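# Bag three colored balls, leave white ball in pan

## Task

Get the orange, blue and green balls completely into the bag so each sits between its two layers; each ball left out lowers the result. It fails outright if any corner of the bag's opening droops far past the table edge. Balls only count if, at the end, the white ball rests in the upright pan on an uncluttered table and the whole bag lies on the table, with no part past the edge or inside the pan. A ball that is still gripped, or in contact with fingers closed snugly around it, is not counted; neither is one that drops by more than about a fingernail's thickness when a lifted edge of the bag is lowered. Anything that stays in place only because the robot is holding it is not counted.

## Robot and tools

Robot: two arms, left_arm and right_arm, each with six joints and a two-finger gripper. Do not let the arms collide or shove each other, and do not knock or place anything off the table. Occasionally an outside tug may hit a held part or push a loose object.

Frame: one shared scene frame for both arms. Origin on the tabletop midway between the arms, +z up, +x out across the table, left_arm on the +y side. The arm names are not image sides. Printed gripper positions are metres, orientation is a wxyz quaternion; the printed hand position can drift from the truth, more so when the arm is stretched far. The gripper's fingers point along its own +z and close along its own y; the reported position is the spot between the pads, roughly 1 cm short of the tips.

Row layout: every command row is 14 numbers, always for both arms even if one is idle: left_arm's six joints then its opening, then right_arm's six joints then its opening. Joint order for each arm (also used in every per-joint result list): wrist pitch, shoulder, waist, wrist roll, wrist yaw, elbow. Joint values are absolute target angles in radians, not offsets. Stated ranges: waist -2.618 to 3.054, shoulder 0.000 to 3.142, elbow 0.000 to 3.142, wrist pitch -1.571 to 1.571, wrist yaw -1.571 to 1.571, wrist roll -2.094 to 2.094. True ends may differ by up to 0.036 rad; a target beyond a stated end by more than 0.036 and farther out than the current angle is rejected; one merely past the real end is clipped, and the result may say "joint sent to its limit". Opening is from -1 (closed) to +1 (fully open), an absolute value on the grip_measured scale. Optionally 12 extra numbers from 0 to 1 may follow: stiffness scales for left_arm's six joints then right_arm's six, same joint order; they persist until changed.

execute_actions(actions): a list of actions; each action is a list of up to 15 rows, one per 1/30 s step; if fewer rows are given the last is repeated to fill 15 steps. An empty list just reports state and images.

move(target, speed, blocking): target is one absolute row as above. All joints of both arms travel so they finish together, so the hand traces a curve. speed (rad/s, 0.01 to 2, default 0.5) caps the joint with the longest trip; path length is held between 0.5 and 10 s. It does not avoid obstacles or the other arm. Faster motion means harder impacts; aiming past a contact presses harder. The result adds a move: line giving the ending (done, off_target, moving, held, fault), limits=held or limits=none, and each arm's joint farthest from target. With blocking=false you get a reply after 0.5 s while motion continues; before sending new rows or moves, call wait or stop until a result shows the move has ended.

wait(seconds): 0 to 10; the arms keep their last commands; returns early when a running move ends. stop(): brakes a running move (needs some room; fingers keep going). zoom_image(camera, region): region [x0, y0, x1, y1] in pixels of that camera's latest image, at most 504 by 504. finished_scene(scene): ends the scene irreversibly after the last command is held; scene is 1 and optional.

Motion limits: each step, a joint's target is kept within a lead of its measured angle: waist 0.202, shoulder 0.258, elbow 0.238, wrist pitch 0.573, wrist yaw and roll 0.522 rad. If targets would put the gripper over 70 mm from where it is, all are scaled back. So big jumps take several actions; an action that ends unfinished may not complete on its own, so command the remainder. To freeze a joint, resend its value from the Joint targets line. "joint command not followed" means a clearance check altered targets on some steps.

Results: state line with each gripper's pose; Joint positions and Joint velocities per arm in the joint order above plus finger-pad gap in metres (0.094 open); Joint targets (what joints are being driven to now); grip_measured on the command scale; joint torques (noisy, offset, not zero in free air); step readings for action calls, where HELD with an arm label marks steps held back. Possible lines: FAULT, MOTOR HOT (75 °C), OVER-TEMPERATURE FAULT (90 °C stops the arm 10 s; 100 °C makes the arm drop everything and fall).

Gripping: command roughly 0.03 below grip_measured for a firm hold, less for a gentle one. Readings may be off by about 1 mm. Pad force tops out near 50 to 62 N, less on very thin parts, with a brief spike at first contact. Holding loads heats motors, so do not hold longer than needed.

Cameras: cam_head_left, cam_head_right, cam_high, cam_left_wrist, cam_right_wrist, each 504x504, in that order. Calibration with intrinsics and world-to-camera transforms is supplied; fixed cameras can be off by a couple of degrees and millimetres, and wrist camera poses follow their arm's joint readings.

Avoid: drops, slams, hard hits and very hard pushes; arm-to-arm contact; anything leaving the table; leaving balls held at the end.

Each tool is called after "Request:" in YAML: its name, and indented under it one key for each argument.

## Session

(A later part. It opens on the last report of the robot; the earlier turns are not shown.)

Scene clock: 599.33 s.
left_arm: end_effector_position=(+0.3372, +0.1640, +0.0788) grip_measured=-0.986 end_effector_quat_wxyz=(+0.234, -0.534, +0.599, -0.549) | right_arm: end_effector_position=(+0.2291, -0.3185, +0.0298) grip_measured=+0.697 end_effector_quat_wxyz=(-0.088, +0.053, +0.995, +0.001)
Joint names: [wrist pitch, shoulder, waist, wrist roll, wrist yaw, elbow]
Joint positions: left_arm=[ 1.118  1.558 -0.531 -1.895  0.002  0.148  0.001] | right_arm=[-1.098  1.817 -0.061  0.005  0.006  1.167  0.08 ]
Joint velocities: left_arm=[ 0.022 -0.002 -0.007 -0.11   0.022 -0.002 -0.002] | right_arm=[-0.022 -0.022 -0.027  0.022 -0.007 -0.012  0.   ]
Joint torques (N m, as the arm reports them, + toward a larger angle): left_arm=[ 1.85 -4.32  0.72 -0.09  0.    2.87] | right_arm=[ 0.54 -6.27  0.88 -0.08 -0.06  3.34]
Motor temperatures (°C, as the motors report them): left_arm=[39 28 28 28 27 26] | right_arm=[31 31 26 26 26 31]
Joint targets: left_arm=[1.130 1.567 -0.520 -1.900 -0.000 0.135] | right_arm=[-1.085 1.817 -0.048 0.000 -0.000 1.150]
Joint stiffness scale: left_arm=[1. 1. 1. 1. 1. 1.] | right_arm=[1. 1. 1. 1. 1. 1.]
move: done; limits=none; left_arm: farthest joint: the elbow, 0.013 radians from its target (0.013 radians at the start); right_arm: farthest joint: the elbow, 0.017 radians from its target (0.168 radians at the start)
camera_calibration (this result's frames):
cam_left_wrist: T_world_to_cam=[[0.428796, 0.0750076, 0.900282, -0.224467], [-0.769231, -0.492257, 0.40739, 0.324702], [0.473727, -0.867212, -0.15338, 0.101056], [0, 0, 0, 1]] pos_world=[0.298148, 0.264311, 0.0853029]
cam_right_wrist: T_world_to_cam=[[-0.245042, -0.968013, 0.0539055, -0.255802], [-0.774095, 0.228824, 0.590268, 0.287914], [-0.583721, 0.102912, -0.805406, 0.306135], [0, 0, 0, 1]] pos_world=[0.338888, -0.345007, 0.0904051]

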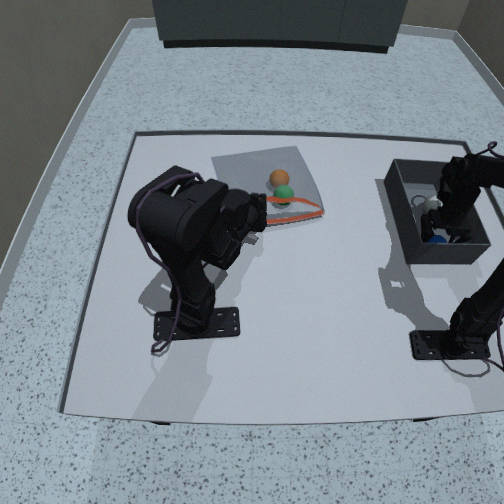

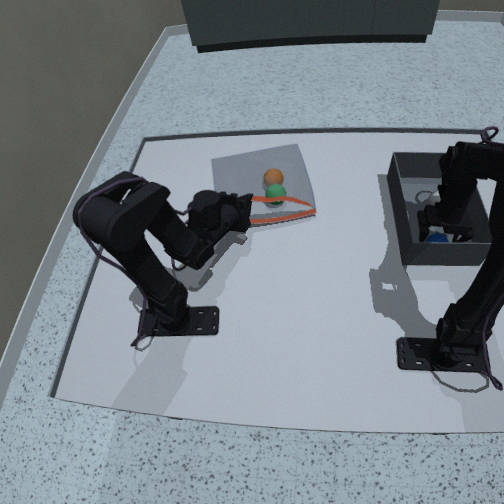

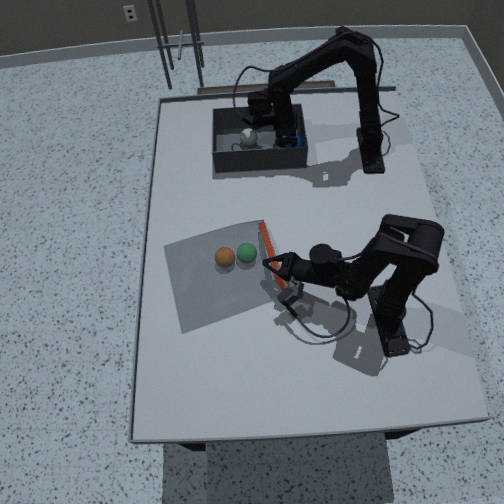

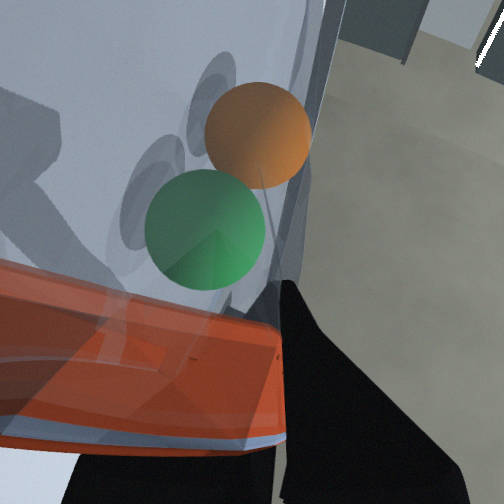

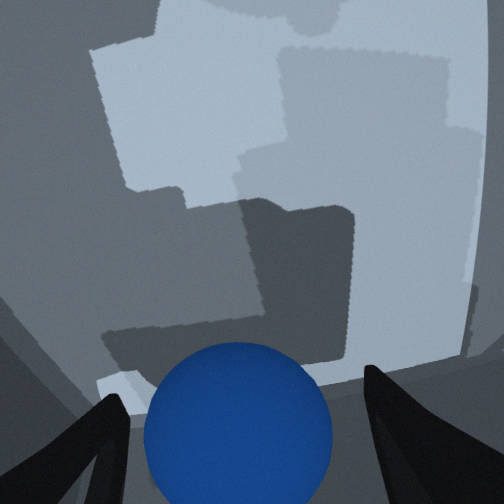

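Request:
execute_actions:
  actions:
    - [[1.13,1.567,-0.52,-1.9,0,0.135,-1,-1.085,1.817,-0.048,0,0,1.15,0.4]]
    - [[1.13,1.567,-0.52,-1.9,0,0.135,-1,-1.085,1.817,-0.048,0,0,1.15,0.2]]
    - [[1.13,1.567,-0.52,-1.9,0,0.135,-1,-1.085,1.817,-0.048,0,0,1.15,0.04]]

Request:
move:
  target: [1.13,1.567,-0.52,-1.9,0,0.135,-1,-1.35,1.68,-0.048,0,0,1.6,0.04]
  speed: 0.3

Scene clock: 607.50 s.
left_arm: end_effector_position=(+0.3372, +0.1640, +0.0788) grip_measured=-0.986 end_effector_quat_wxyz=(+0.234, -0.534, +0.599, -0.549) | right_arm: end_effector_position=(+0.2293, -0.3184, +0.0298) grip_measured=+0.051 end_effector_quat_wxyz=(-0.088, +0.053, +0.995, +0.002)
Joint names: [wrist pitch, shoulder, waist, wrist roll, wrist yaw, elbow]
Joint positions: left_arm=[ 1.118  1.558 -0.531 -1.895  0.002  0.148  0.001] | right_arm=[-1.097  1.817 -0.061  0.005  0.005  1.167  0.049]
Joint velocities: left_arm=[-0.066 -0.012 -0.017 -0.037 -0.007  0.002  0.   ] | right_arm=[-0.007  0.007 -0.022 -0.022 -0.007 -0.002 -0.001]
Joint torques (N m, as the arm reports them, + toward a larger angle): left_arm=[ 1.86 -4.34  0.64 -0.08  0.    2.89] | right_arm=[ 0.53 -6.27  0.9  -0.08 -0.06  3.33]
Motor temperatures (°C, as the motors report them): left_arm=[39 28 28 28 27 26] | right_arm=[31 31 26 26 26 31]
Joint targets: left_arm=[1.130 1.567 -0.520 -1.900 -0.000 0.135] | right_arm=[-1.085 1.817 -0.048 0.000 0.000 1.150]
Joint stiffness scale: left_arm=[1. 1. 1. 1. 1. 1.] | right_arm=[1. 1. 1. 1. 1. 1.]
Step readings (joint positions; steps 1 to 15: 1st action; 16 to 30: 2nd action; 31 to 45: 3rd action):
0: left_arm=[1.118 1.558 -0.531 -1.895 0.002 0.148] | right_arm=[-1.098 1.817 -0.061 0.005 0.006 1.167]
1: left_arm=[1.118 1.558 -0.531 -1.895 0.002 0.148] | right_arm=[-1.098 1.817 -0.061 0.005 0.006 1.167]
2: left_arm=[1.118 1.558 -0.531 -1.895 0.002 0.148] | right_arm=[-1.098 1.817 -0.061 0.005 0.006 1.167]
4: left_arm=[1.118 1.558 -0.531 -1.895 0.002 0.148] | right_arm=[-1.098 1.817 -0.061 0.005 0.006 1.167]
8: left_arm=[1.118 1.558 -0.531 -1.895 0.002 0.148] | right_arm=[-1.098 1.817 -0.061 0.005 0.006 1.167]
15: left_arm=[1.118 1.558 -0.531 -1.895 0.002 0.148] | right_arm=[-1.098 1.817 -0.061 0.005 0.006 1.167]
16: left_arm=[1.118 1.558 -0.531 -1.895 0.002 0.148] | right_arm=[-1.098 1.817 -0.061 0.005 0.006 1.167]
17: left_arm=[1.118 1.558 -0.531 -1.895 0.002 0.148] | right_arm=[-1.098 1.817 -0.061 0.005 0.005 1.167]
19: left_arm=[1.118 1.558 -0.531 -1.895 0.002 0.148] | right_arm=[-1.098 1.817 -0.061 0.005 0.005 1.167]
23: left_arm=[1.118 1.558 -0.531 -1.895 0.002 0.148] | right_arm=[-1.098 1.817 -0.061 0.005 0.005 1.167]
30: left_arm=[1.118 1.558 -0.531 -1.895 0.002 0.148] | right_arm=[-1.097 1.817 -0.061 0.005 0.005 1.167]
31: left_arm=[1.118 1.558 -0.531 -1.895 0.002 0.148] | right_arm=[-1.097 1.817 -0.061 0.005 0.005 1.167]
32: left_arm=[1.118 1.558 -0.531 -1.895 0.002 0.148] | right_arm=[-1.097 1.817 -0.061 0.005 0.005 1.167]
34: left_arm=[1.118 1.558 -0.531 -1.895 0.002 0.148] | right_arm=[-1.097 1.817 -0.061 0.005 0.005 1.167]
38: left_arm=[1.118 1.558 -0.531 -1.895 0.002 0.148] | right_arm=[-1.097 1.817 -0.061 0.005 0.005 1.167]
45: Joint positions above
camera_calibration (this result's frames):
cam_left_wrist: T_world_to_cam=[[0.428796, 0.0750076, 0.900282, -0.224467], [-0.769231, -0.492257, 0.40739, 0.324702], [0.473727, -0.867212, -0.15338, 0.101056], [0, 0, 0, 1]] pos_world=[0.298148, 0.264311, 0.0853029]
cam_right_wrist: T_world_to_cam=[[-0.244786, -0.968108, 0.0533578, -0.255779], [-0.774639, 0.228371, 0.58973, 0.288069], [-0.583107, 0.103025, -0.805836, 0.306123], [0, 0, 0, 1]] pos_world=[0.33904, -0.344946, 0.0904498]

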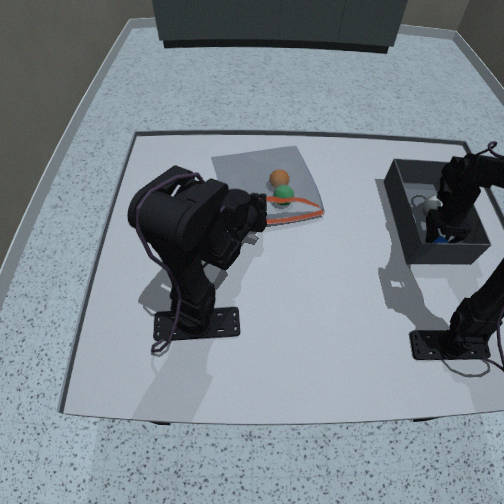

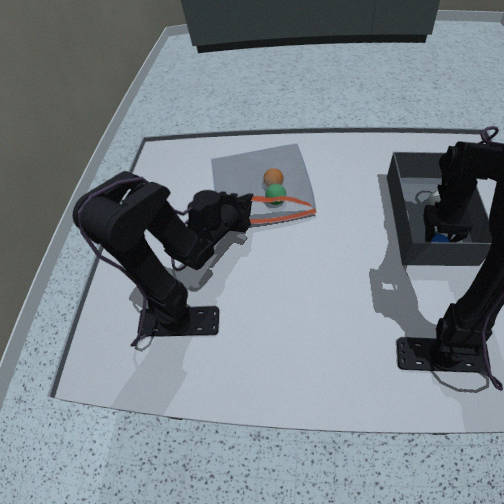

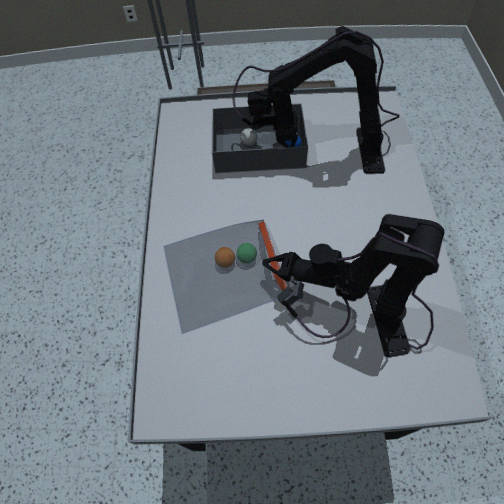

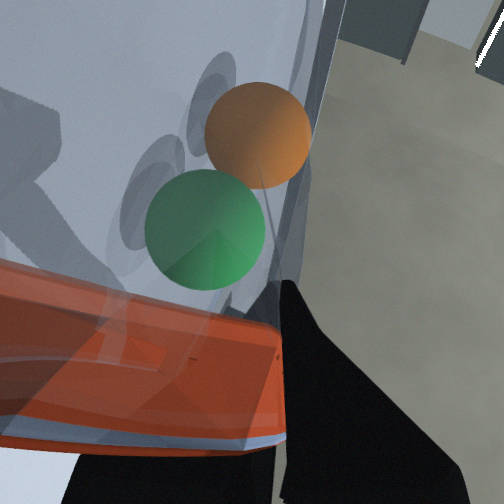

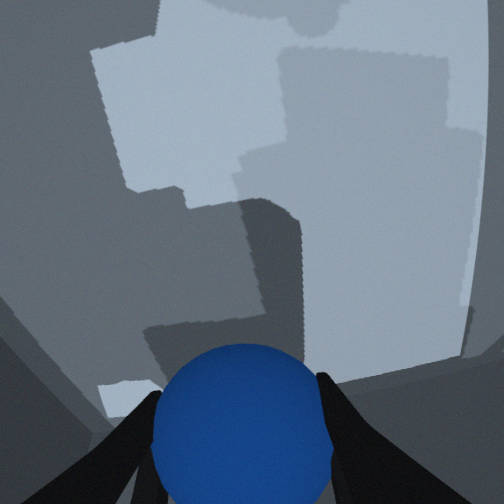

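Scene clock: 609.60 s.
left_arm: end_effector_position=(+0.3372, +0.1640, +0.0788) grip_measured=-0.986 end_effector_quat_wxyz=(+0.234, -0.534, +0.599, -0.549) | right_arm: end_effector_position=(+0.2843, -0.3241, +0.1597) grip_measured=+0.051 end_effector_quat_wxyz=(+0.047, +0.053, +0.997, -0.005)
Joint names: [wrist pitch, shoulder, waist, wrist roll, wrist yaw, elbow]
Joint positions: left_arm=[ 1.118  1.558 -0.531 -1.895  0.002  0.148  0.001] | right_arm=[-1.343  1.698 -0.061  0.005  0.005  1.563  0.049]
Joint velocities: left_arm=[-0.022  0.007  0.012 -0.051 -0.022  0.002  0.   ] | right_arm=[-0.066  0.007  0.002  0.081  0.007  0.002 -0.001]
Joint torques (N m, as the arm reports them, + toward a larger angle): left_arm=[ 1.87 -4.29  0.69 -0.08  0.    2.87] | right_arm=[ 0.89 -7.34  0.91 -0.08 -0.06  7.37]
Motor temperatures (°C, as the motors report them): left_arm=[39 28 28 28 27 26] | right_arm=[31 31 26 26 26 31]
Joint targets: left_arm=[1.130 1.567 -0.520 -1.900 0.000 0.135] | right_arm=[-1.350 1.680 -0.048 0.000 -0.000 1.600]
Joint stiffness scale: left_arm=[1. 1. 1. 1. 1. 1.] | right_arm=[1. 1. 1. 1. 1. 1.]
move: off_target (right_arm); limits=none; left_arm: farthest joint: the elbow, 0.013 radians from its target (0.013 radians at the start); right_arm: farthest joint: the elbow, 0.037 radians from its target (0.433 radians at the start)
camera_calibration (this result's frames):
cam_left_wrist: T_world_to_cam=[[0.428796, 0.0750076, 0.900282, -0.224467], [-0.769231, -0.492257, 0.40739, 0.324702], [0.473727, -0.867212, -0.15338, 0.101056], [0, 0, 0, 1]] pos_world=[0.298148, 0.264311, 0.0853029]
cam_right_wrist: T_world_to_cam=[[-0.2537, -0.967199, 0.0127743, -0.245359], [-0.902275, 0.241388, 0.357255, 0.333026], [-0.34862, 0.0791095, -0.93392, 0.389521], [0, 0, 0, 1]] pos_world=[0.374029, -0.348515, 0.24794]

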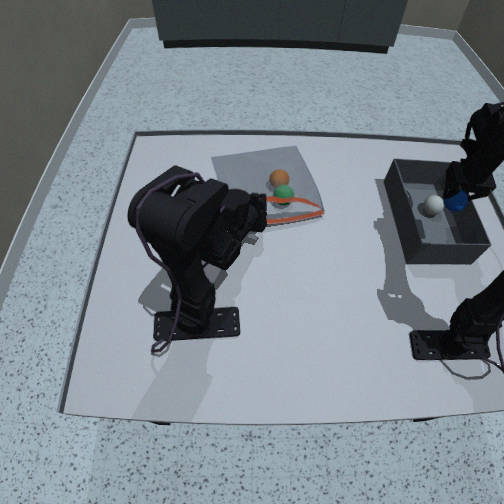

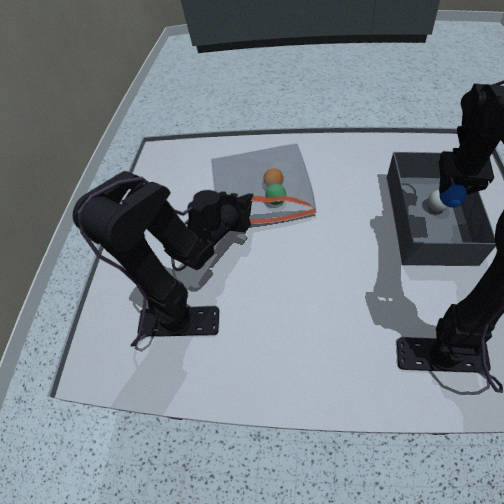

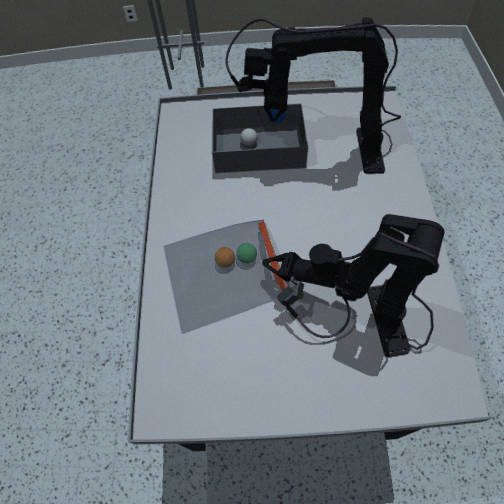

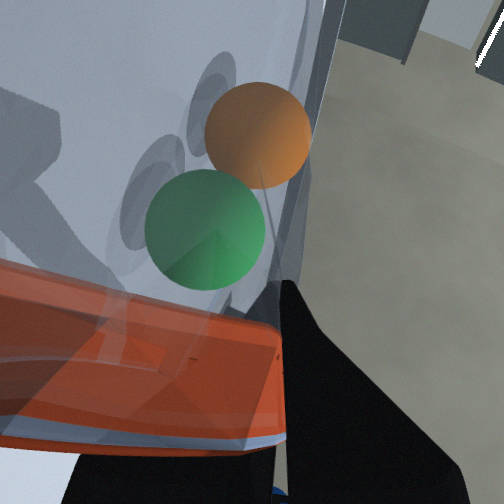

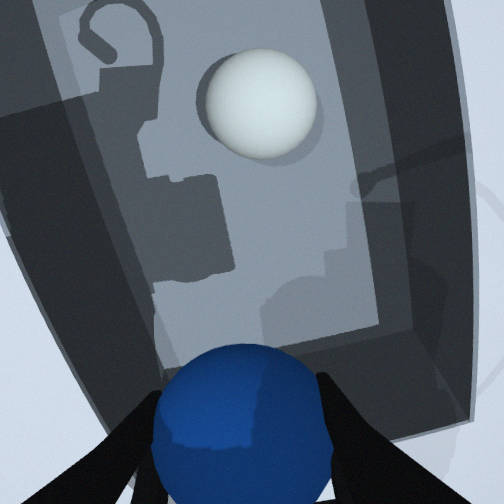

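Request:
move:
  target: [1.13,1.567,-0.52,-1.9,0,0.135,-1,-0.2,1.45,0.5,0.1,0.3,1.05,0.03]
  speed: 0.6

Request:
move:
  target: [1.13,1.567,-0.52,-1.9,0,0.135,-1,1.16,2.05,1.185,0.17,0.6,0.605,0.03]
  speed: 0.6

Request:
move:
  target: [1.13,1.567,-0.52,-1.9,0,0.135,-1,1.02,2.235,1.075,0.17,0.6,0.95,0.03]
  speed: 0.2

Request:
move:
  target: [1.13,1.567,-0.52,-1.9,0,0.135,-1,0.895,2.385,0.975,0.17,0.6,1.243,0.03]
  speed: 0.12

Scene clock: 617.93 s.
left_arm: end_effector_position=(+0.3372, +0.1640, +0.0788) grip_measured=-0.986 end_effector_quat_wxyz=(+0.234, -0.534, +0.599, -0.549) | right_arm: end_effector_position=(+0.3747, -0.1444, +0.1969) grip_measured=+0.042 end_effector_quat_wxyz=(+0.467, -0.092, +0.880, -0.002)
Joint names: [wrist pitch, shoulder, waist, wrist roll, wrist yaw, elbow]
Joint positions: left_arm=[ 1.118  1.558 -0.531 -1.895  0.002  0.148  0.001] | right_arm=[-0.22   1.474  0.492  0.095  0.288  1.065  0.049]
Joint velocities: left_arm=[ 0.051  0.002 -0.002 -0.081  0.007  0.007  0.001] | right_arm=[ 0.037 -0.002 -0.022  0.007 -0.037 -0.002  0.001]
Joint torques (N m, as the arm reports them, + toward a larger angle): left_arm=[ 1.86 -4.32  0.7  -0.08 -0.01  2.91] | right_arm=[ 2.48 -7.01  0.58  0.03  0.17  5.04]
Motor temperatures (°C, as the motors report them): left_arm=[39 28 28 28 27 26] | right_arm=[31 31 26 26 26 32]
Joint targets: left_arm=[1.130 1.567 -0.520 -1.900 0.000 0.135] | right_arm=[-0.200 1.450 0.500 0.100 0.300 1.050]
Joint stiffness scale: left_arm=[1. 1. 1. 1. 1. 1.] | right_arm=[1. 1. 1. 1. 1. 1.]
move: off_target (right_arm); limits=none; left_arm: farthest joint: the elbow, 0.013 radians from its target (0.013 radians at the start); right_arm: farthest joint: the shoulder, 0.024 radians from its target (0.248 radians at the start)
camera_calibration (this result's frames):
cam_left_wrist: T_world_to_cam=[[0.428796, 0.0750076, 0.900282, -0.224467], [-0.769231, -0.492257, 0.40739, 0.324702], [0.473727, -0.867212, -0.15338, 0.101056], [0, 0, 0, 1]] pos_world=[0.298148, 0.264311, 0.0853029]
cam_right_wrist: T_world_to_cam=[[0.0600042, -0.997994, -0.0201763, -0.164694], [-0.870941, -0.0424681, -0.489548, 0.471884], [0.48771, 0.0469474, -0.871743, 0.111363], [0, 0, 0, 1]] pos_world=[0.366553, -0.149552, 0.324767]

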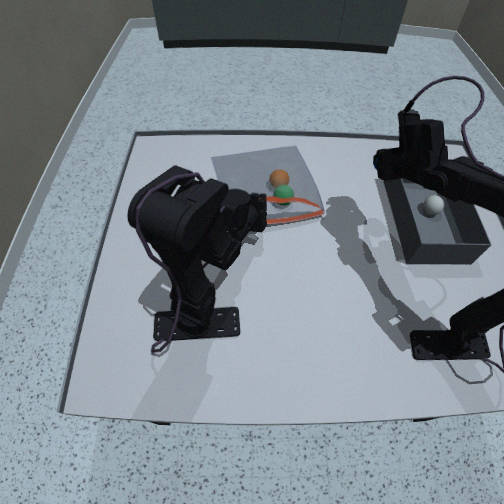

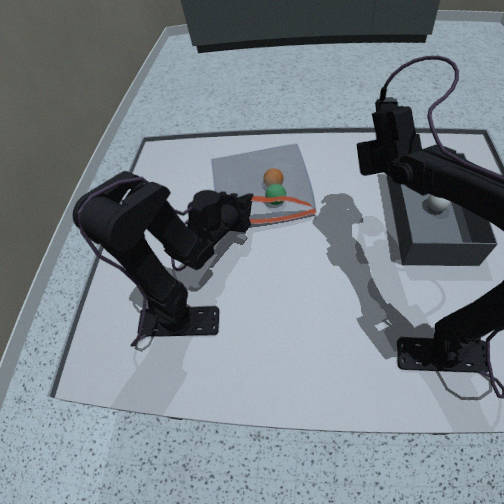

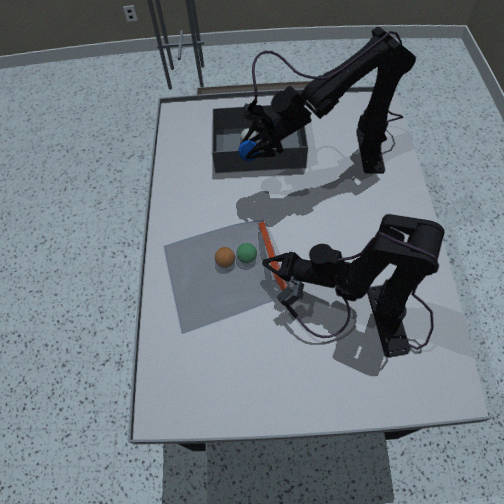

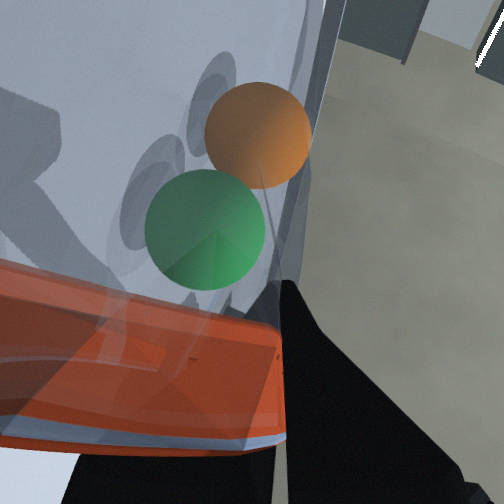

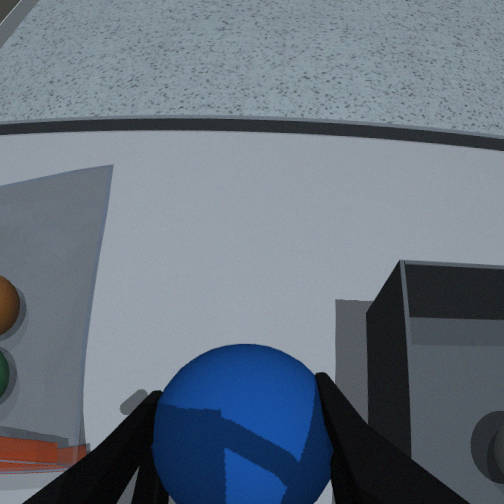

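Scene clock: 621.07 s.
left_arm: end_effector_position=(+0.3372, +0.1640, +0.0788) grip_measured=-0.986 end_effector_quat_wxyz=(+0.234, -0.534, +0.599, -0.549) | right_arm: end_effector_position=(+0.2351, +0.0727, +0.0571) grip_measured=+0.042 end_effector_quat_wxyz=(+0.597, -0.204, +0.759, +0.163)
Joint names: [wrist pitch, shoulder, waist, wrist roll, wrist yaw, elbow]
Joint positions: left_arm=[ 1.118  1.558 -0.531 -1.895  0.002  0.148  0.001] | right_arm=[1.142 2.052 1.178 0.166 0.589 0.624 0.049]
Joint velocities: left_arm=[ 0.037 -0.012 -0.007 -0.022 -0.007 -0.012  0.   ] | right_arm=[ 0.022 -0.002 -0.002  0.037  0.007 -0.002 -0.002]
Joint torques (N m, as the arm reports them, + toward a larger angle): left_arm=[ 1.84 -4.36  0.68 -0.08  0.    2.87] | right_arm=[ 2.59 -7.04  0.51  0.02  0.18  2.21]
Motor temperatures (°C, as the motors report them): left_arm=[39 28 28 28 27 26] | right_arm=[31 31 26 26 26 32]
Joint targets: left_arm=[1.130 1.567 -0.520 -1.900 -0.000 0.135] | right_arm=[1.160 2.050 1.185 0.170 0.600 0.605]
Joint stiffness scale: left_arm=[1. 1. 1. 1. 1. 1.] | right_arm=[1. 1. 1. 1. 1. 1.]
move: done; limits=none; left_arm: farthest joint: the elbow, 0.013 radians from its target (0.013 radians at the start); right_arm: farthest joint: the elbow, 0.019 radians from its target (0.460 radians at the start)
camera_calibration (this result's frames):
cam_left_wrist: T_world_to_cam=[[0.428796, 0.0750076, 0.900282, -0.224467], [-0.769231, -0.492257, 0.40739, 0.324702], [0.473727, -0.867212, -0.15338, 0.101056], [0, 0, 0, 1]] pos_world=[0.298148, 0.264311, 0.0853029]
cam_right_wrist: T_world_to_cam=[[0.449801, -0.881694, -0.142459, -0.0354917], [-0.623926, -0.196071, -0.756487, 0.259451], [0.639058, 0.429153, -0.638305, -0.0293436], [0, 0, 0, 1]] pos_world=[0.196595, 0.0321708, 0.172485]

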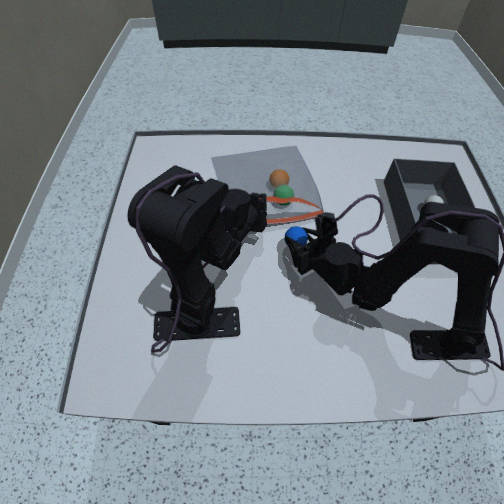

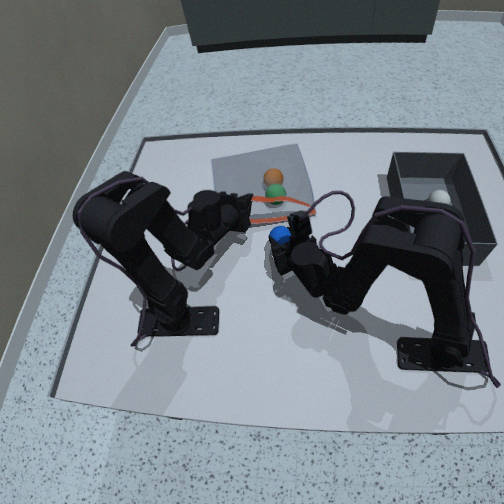

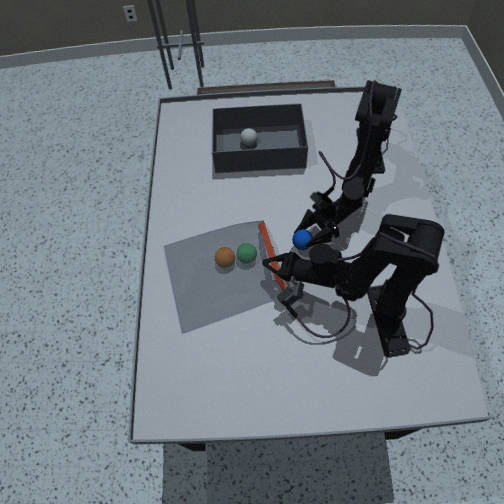

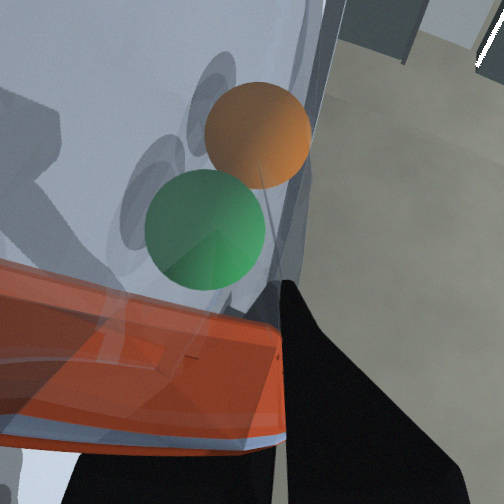

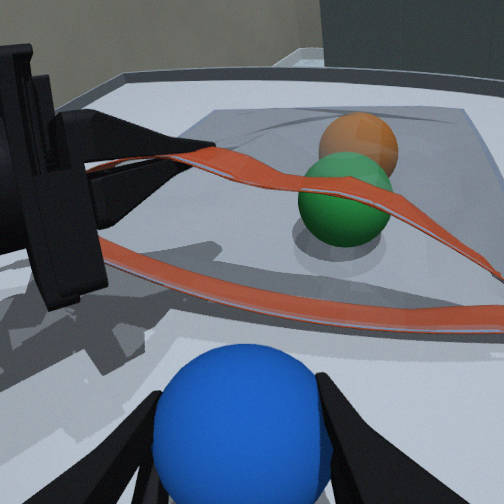

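Scene clock: 623.17 s.
left_arm: end_effector_position=(+0.3372, +0.1640, +0.0788) grip_measured=-0.986 end_effector_quat_wxyz=(+0.234, -0.534, +0.599, -0.549) | right_arm: end_effector_position=(+0.2997, +0.1012, +0.0401) grip_measured=+0.042 end_effector_quat_wxyz=(+0.601, -0.171, +0.770, +0.132)
Joint names: [wrist pitch, shoulder, waist, wrist roll, wrist yaw, elbow]
Joint positions: left_arm=[ 1.118  1.558 -0.531 -1.895  0.002  0.148  0.001] | right_arm=[1.024 2.234 1.086 0.166 0.589 0.913 0.049]
Joint velocities: left_arm=[ 0.007  0.012  0.002  0.007 -0.007  0.012  0.001] | right_arm=[ 0.022 -0.007  0.007 -0.007 -0.051 -0.017 -0.001]
Joint torques (N m, as the arm reports them, + toward a larger angle): left_arm=[ 1.84 -4.3   0.72 -0.08  0.01  2.83] | right_arm=[ 2.34 -8.54 -0.74  0.02  0.17  6.13]
Motor temperatures (°C, as the motors report them): left_arm=[39 28 28 28 27 26] | right_arm=[32 31 26 26 26 32]
Joint targets: left_arm=[1.130 1.567 -0.520 -1.900 0.000 0.135] | right_arm=[1.020 2.235 1.075 0.170 0.600 0.950]
Joint stiffness scale: left_arm=[1. 1. 1. 1. 1. 1.] | right_arm=[1. 1. 1. 1. 1. 1.]
move: off_target (right_arm); limits=none; left_arm: farthest joint: the elbow, 0.013 radians from its target (0.013 radians at the start); right_arm: farthest joint: the elbow, 0.037 radians from its target (0.326 radians at the start)
camera_calibration (this result's frames):
cam_left_wrist: T_world_to_cam=[[0.428796, 0.0750076, 0.900282, -0.224467], [-0.769231, -0.492257, 0.40739, 0.324702], [0.473727, -0.867212, -0.15338, 0.101056], [0, 0, 0, 1]] pos_world=[0.298148, 0.264311, 0.0853029]
cam_right_wrist: T_world_to_cam=[[0.365404, -0.920865, -0.135971, -0.0129112], [-0.643644, -0.144428, -0.751573, 0.292968], [0.672459, 0.362145, -0.645484, -0.0966385], [0, 0, 0, 1]] pos_world=[0.258271, 0.0654204, 0.156053]

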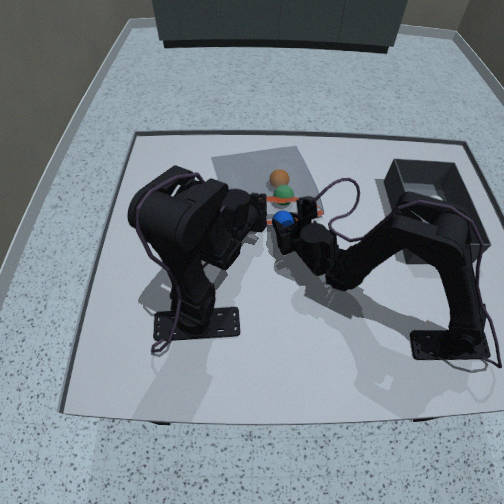

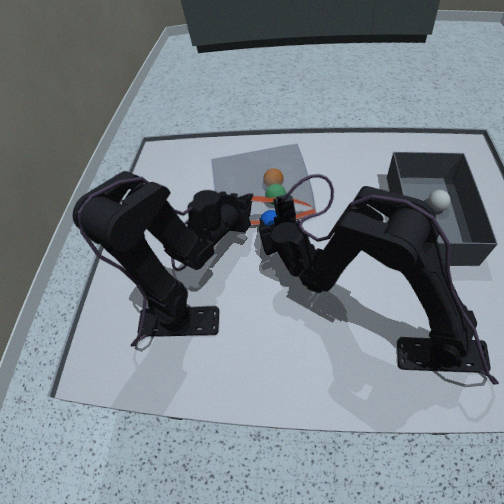

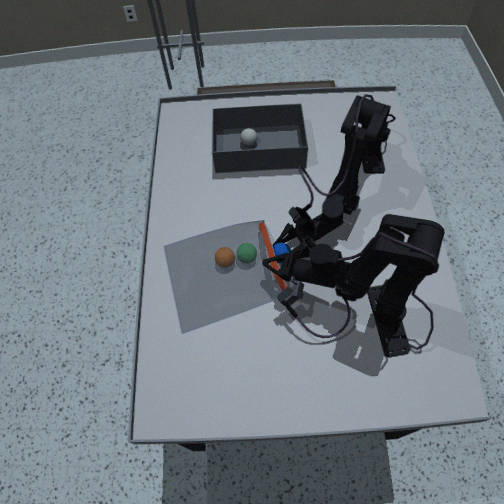

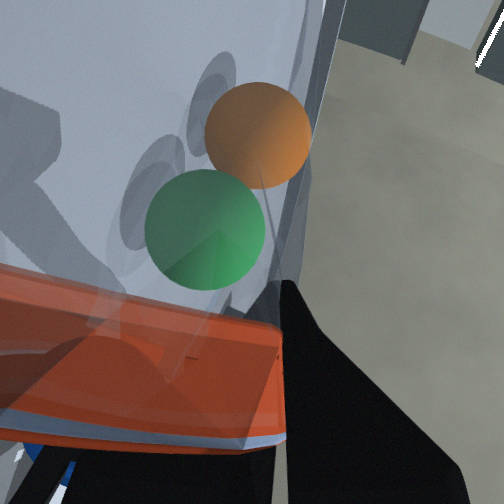

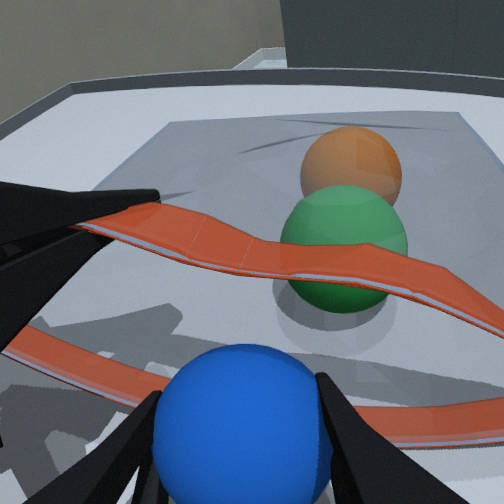

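Scene clock: 626.23 s.
left_arm: end_effector_position=(+0.3372, +0.1640, +0.0788) grip_measured=-0.986 end_effector_quat_wxyz=(+0.234, -0.534, +0.599, -0.549) | right_arm: end_effector_position=(+0.3723, +0.1154, +0.0377) grip_measured=+0.042 end_effector_quat_wxyz=(+0.614, -0.127, +0.772, +0.109)
Joint names: [wrist pitch, shoulder, waist, wrist roll, wrist yaw, elbow]
Joint positions: left_arm=[ 1.118  1.558 -0.531 -1.895  0.002  0.148  0.001] | right_arm=[0.907 2.385 0.987 0.166 0.589 1.206 0.049]
Joint velocities: left_arm=[ 0.051 -0.012 -0.002  0.007 -0.022  0.002  0.   ] | right_arm=[-0.037 -0.002  0.002 -0.007 -0.037 -0.002 -0.001]
Joint torques (N m, as the arm reports them, + toward a larger angle): left_arm=[ 1.86 -4.3   0.71 -0.08  0.    2.87] | right_arm=[ 2.25 -9.99 -0.82  0.01  0.16  6.71]
Motor temperatures (°C, as the motors report them): left_arm=[39 28 28 28 27 26] | right_arm=[32 31 27 26 26 32]
Joint targets: left_arm=[1.130 1.567 -0.520 -1.900 -0.000 0.135] | right_arm=[0.895 2.385 0.975 0.170 0.600 1.243]
Joint stiffness scale: left_arm=[1. 1. 1. 1. 1. 1.] | right_arm=[1. 1. 1. 1. 1. 1.]
move: off_target (right_arm); limits=none; left_arm: farthest joint: the elbow, 0.013 radians from its target (0.013 radians at the start); right_arm: farthest joint: the elbow, 0.037 radians from its target (0.330 radians at the start)
camera_calibration (this result's frames):
cam_left_wrist: T_world_to_cam=[[0.428796, 0.0750076, 0.900282, -0.224467], [-0.769231, -0.492257, 0.40739, 0.324702], [0.473727, -0.867212, -0.15338, 0.101056], [0, 0, 0, 1]] pos_world=[0.298148, 0.264311, 0.0853029]
cam_right_wrist: T_world_to_cam=[[0.275231, -0.949426, -0.151124, 0.0107676], [-0.643745, -0.0652545, -0.762453, 0.33129], [0.714031, 0.307136, -0.629148, -0.161955], [0, 0, 0, 1]] pos_world=[0.325944, 0.0815836, 0.152326]

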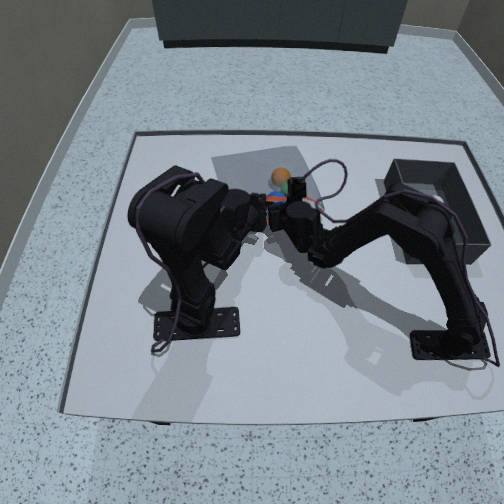

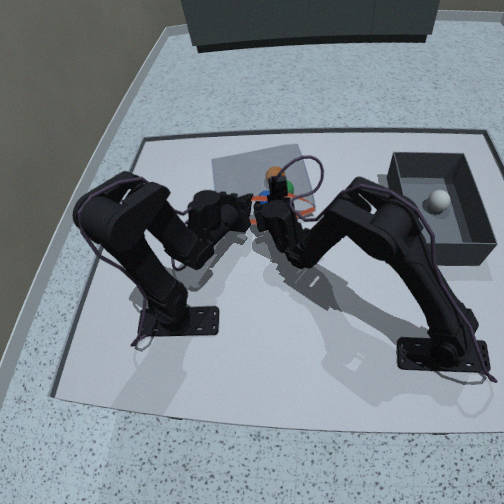

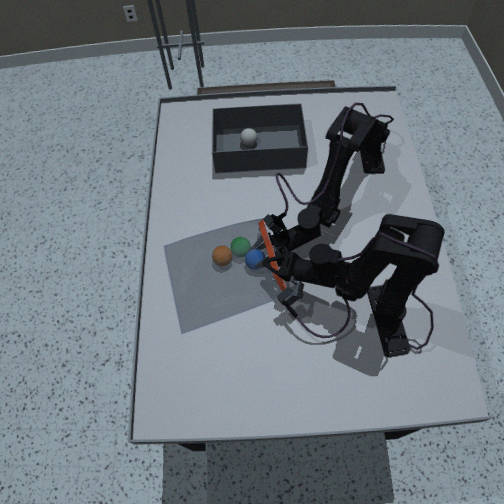

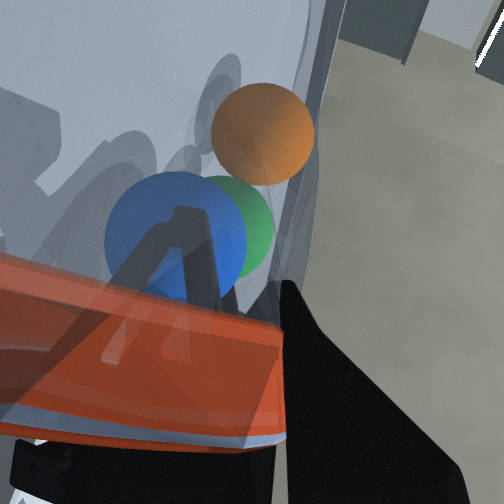

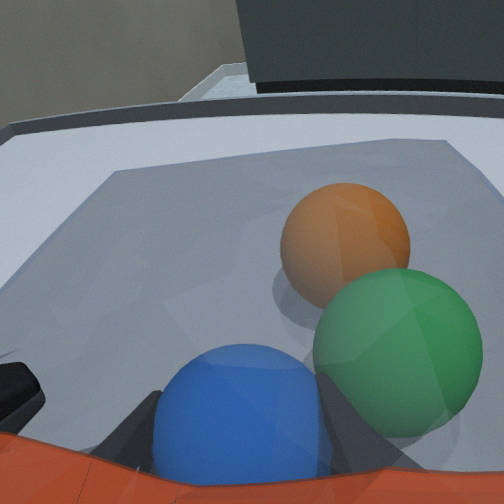

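Request:
move:
  target: [1.13,1.567,-0.52,-1.9,0,0.135,-1,0.85,2.448,0.94,0.17,0.6,1.371,0.03]
  speed: 0.08

Scene clock: 637.13 s.
left_arm: end_effector_position=(+0.3387, +0.1647, +0.0824) grip_measured=-0.986 end_effector_quat_wxyz=(+0.239, -0.533, +0.594, -0.553) | right_arm: end_effector_position=(+0.3994, +0.1218, +0.0380) grip_measured=+0.042 end_effector_quat_wxyz=(+0.620, -0.112, +0.770, +0.104)
Joint names: [wrist pitch, shoulder, waist, wrist roll, wrist yaw, elbow]
Joint positions: left_arm=[ 1.133  1.558 -0.531 -1.896 -0.005  0.148  0.001] | right_arm=[0.86  2.448 0.957 0.166 0.59  1.331 0.049]
Joint velocities: left_arm=[ 0.007  0.002  0.002  0.007 -0.066 -0.012  0.001] | right_arm=[-0.037 -0.007 -0.002 -0.066 -0.066 -0.002 -0.   ]
Joint torques (N m, as the arm reports them, + toward a larger angle): left_arm=[ 1.71 -4.35  0.69 -0.08  0.05  2.89] | right_arm=[  2.26 -10.59  -1.12   0.02   0.15   7.09]
Motor temperatures (°C, as the motors report them): left_arm=[40 28 28 28 27 26] | right_arm=[33 33 27 26 26 32]
Joint targets: left_arm=[1.130 1.567 -0.520 -1.900 0.000 0.135] | right_arm=[0.850 2.448 0.940 0.170 0.600 1.371]
Joint stiffness scale: left_arm=[1. 1. 1. 1. 1. 1.] | right_arm=[1. 1. 1. 1. 1. 1.]
move: off_target (right_arm); limits=none; left_arm: farthest joint: the elbow, 0.013 radians from its target (0.013 radians at the start); right_arm: farthest joint: the elbow, 0.040 radians from its target (0.165 radians at the start)
camera_calibration (this result's frames):
cam_left_wrist: T_world_to_cam=[[0.415634, 0.0826003, 0.905774, -0.225583], [-0.771509, -0.495391, 0.3992, 0.32667], [0.481686, -0.864734, -0.142174, 0.0974612], [0, 0, 0, 1]] pos_world=[0.298843, 0.264741, 0.0877773]
cam_right_wrist: T_world_to_cam=[[0.2469, -0.955698, -0.160252, 0.0218015], [-0.638228, -0.0359355, -0.769009, 0.343787], [0.729182, 0.292146, -0.618826, -0.187686], [0, 0, 0, 1]] pos_world=[0.350889, 0.0880215, 0.151724]

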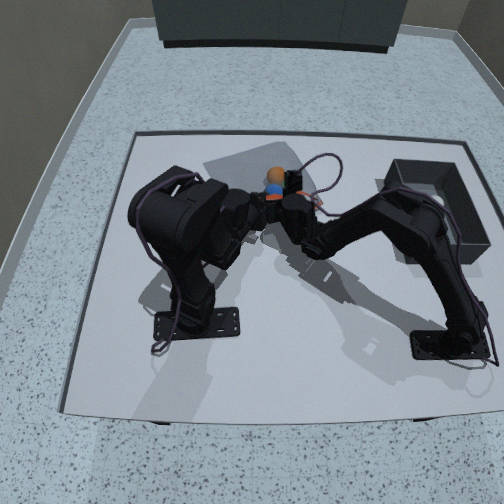

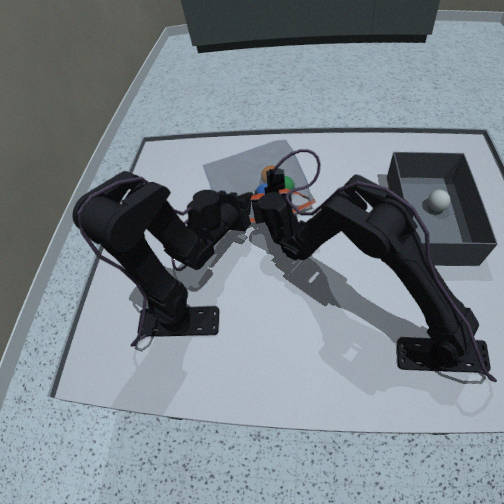

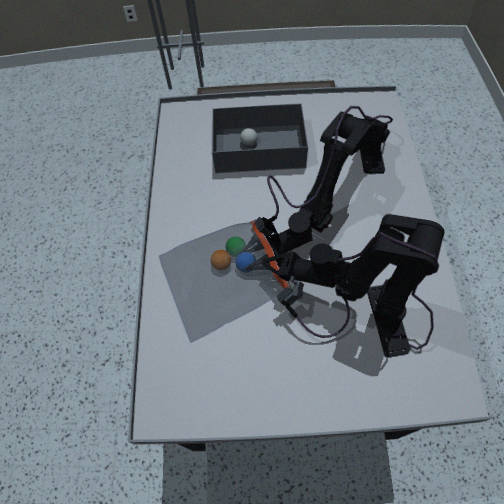

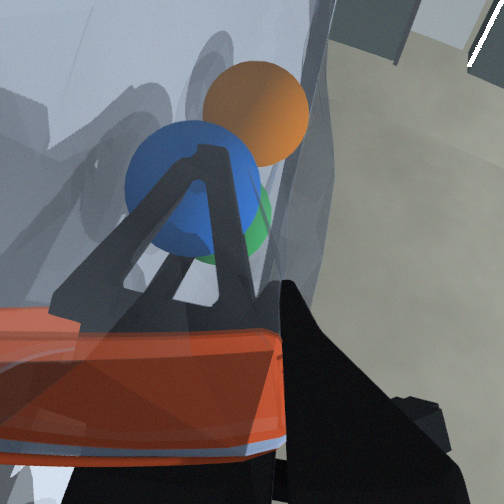

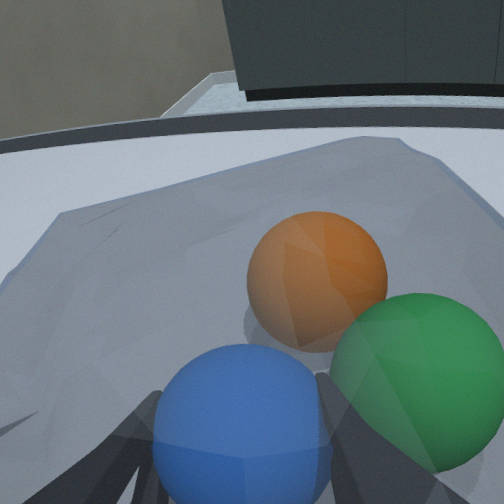

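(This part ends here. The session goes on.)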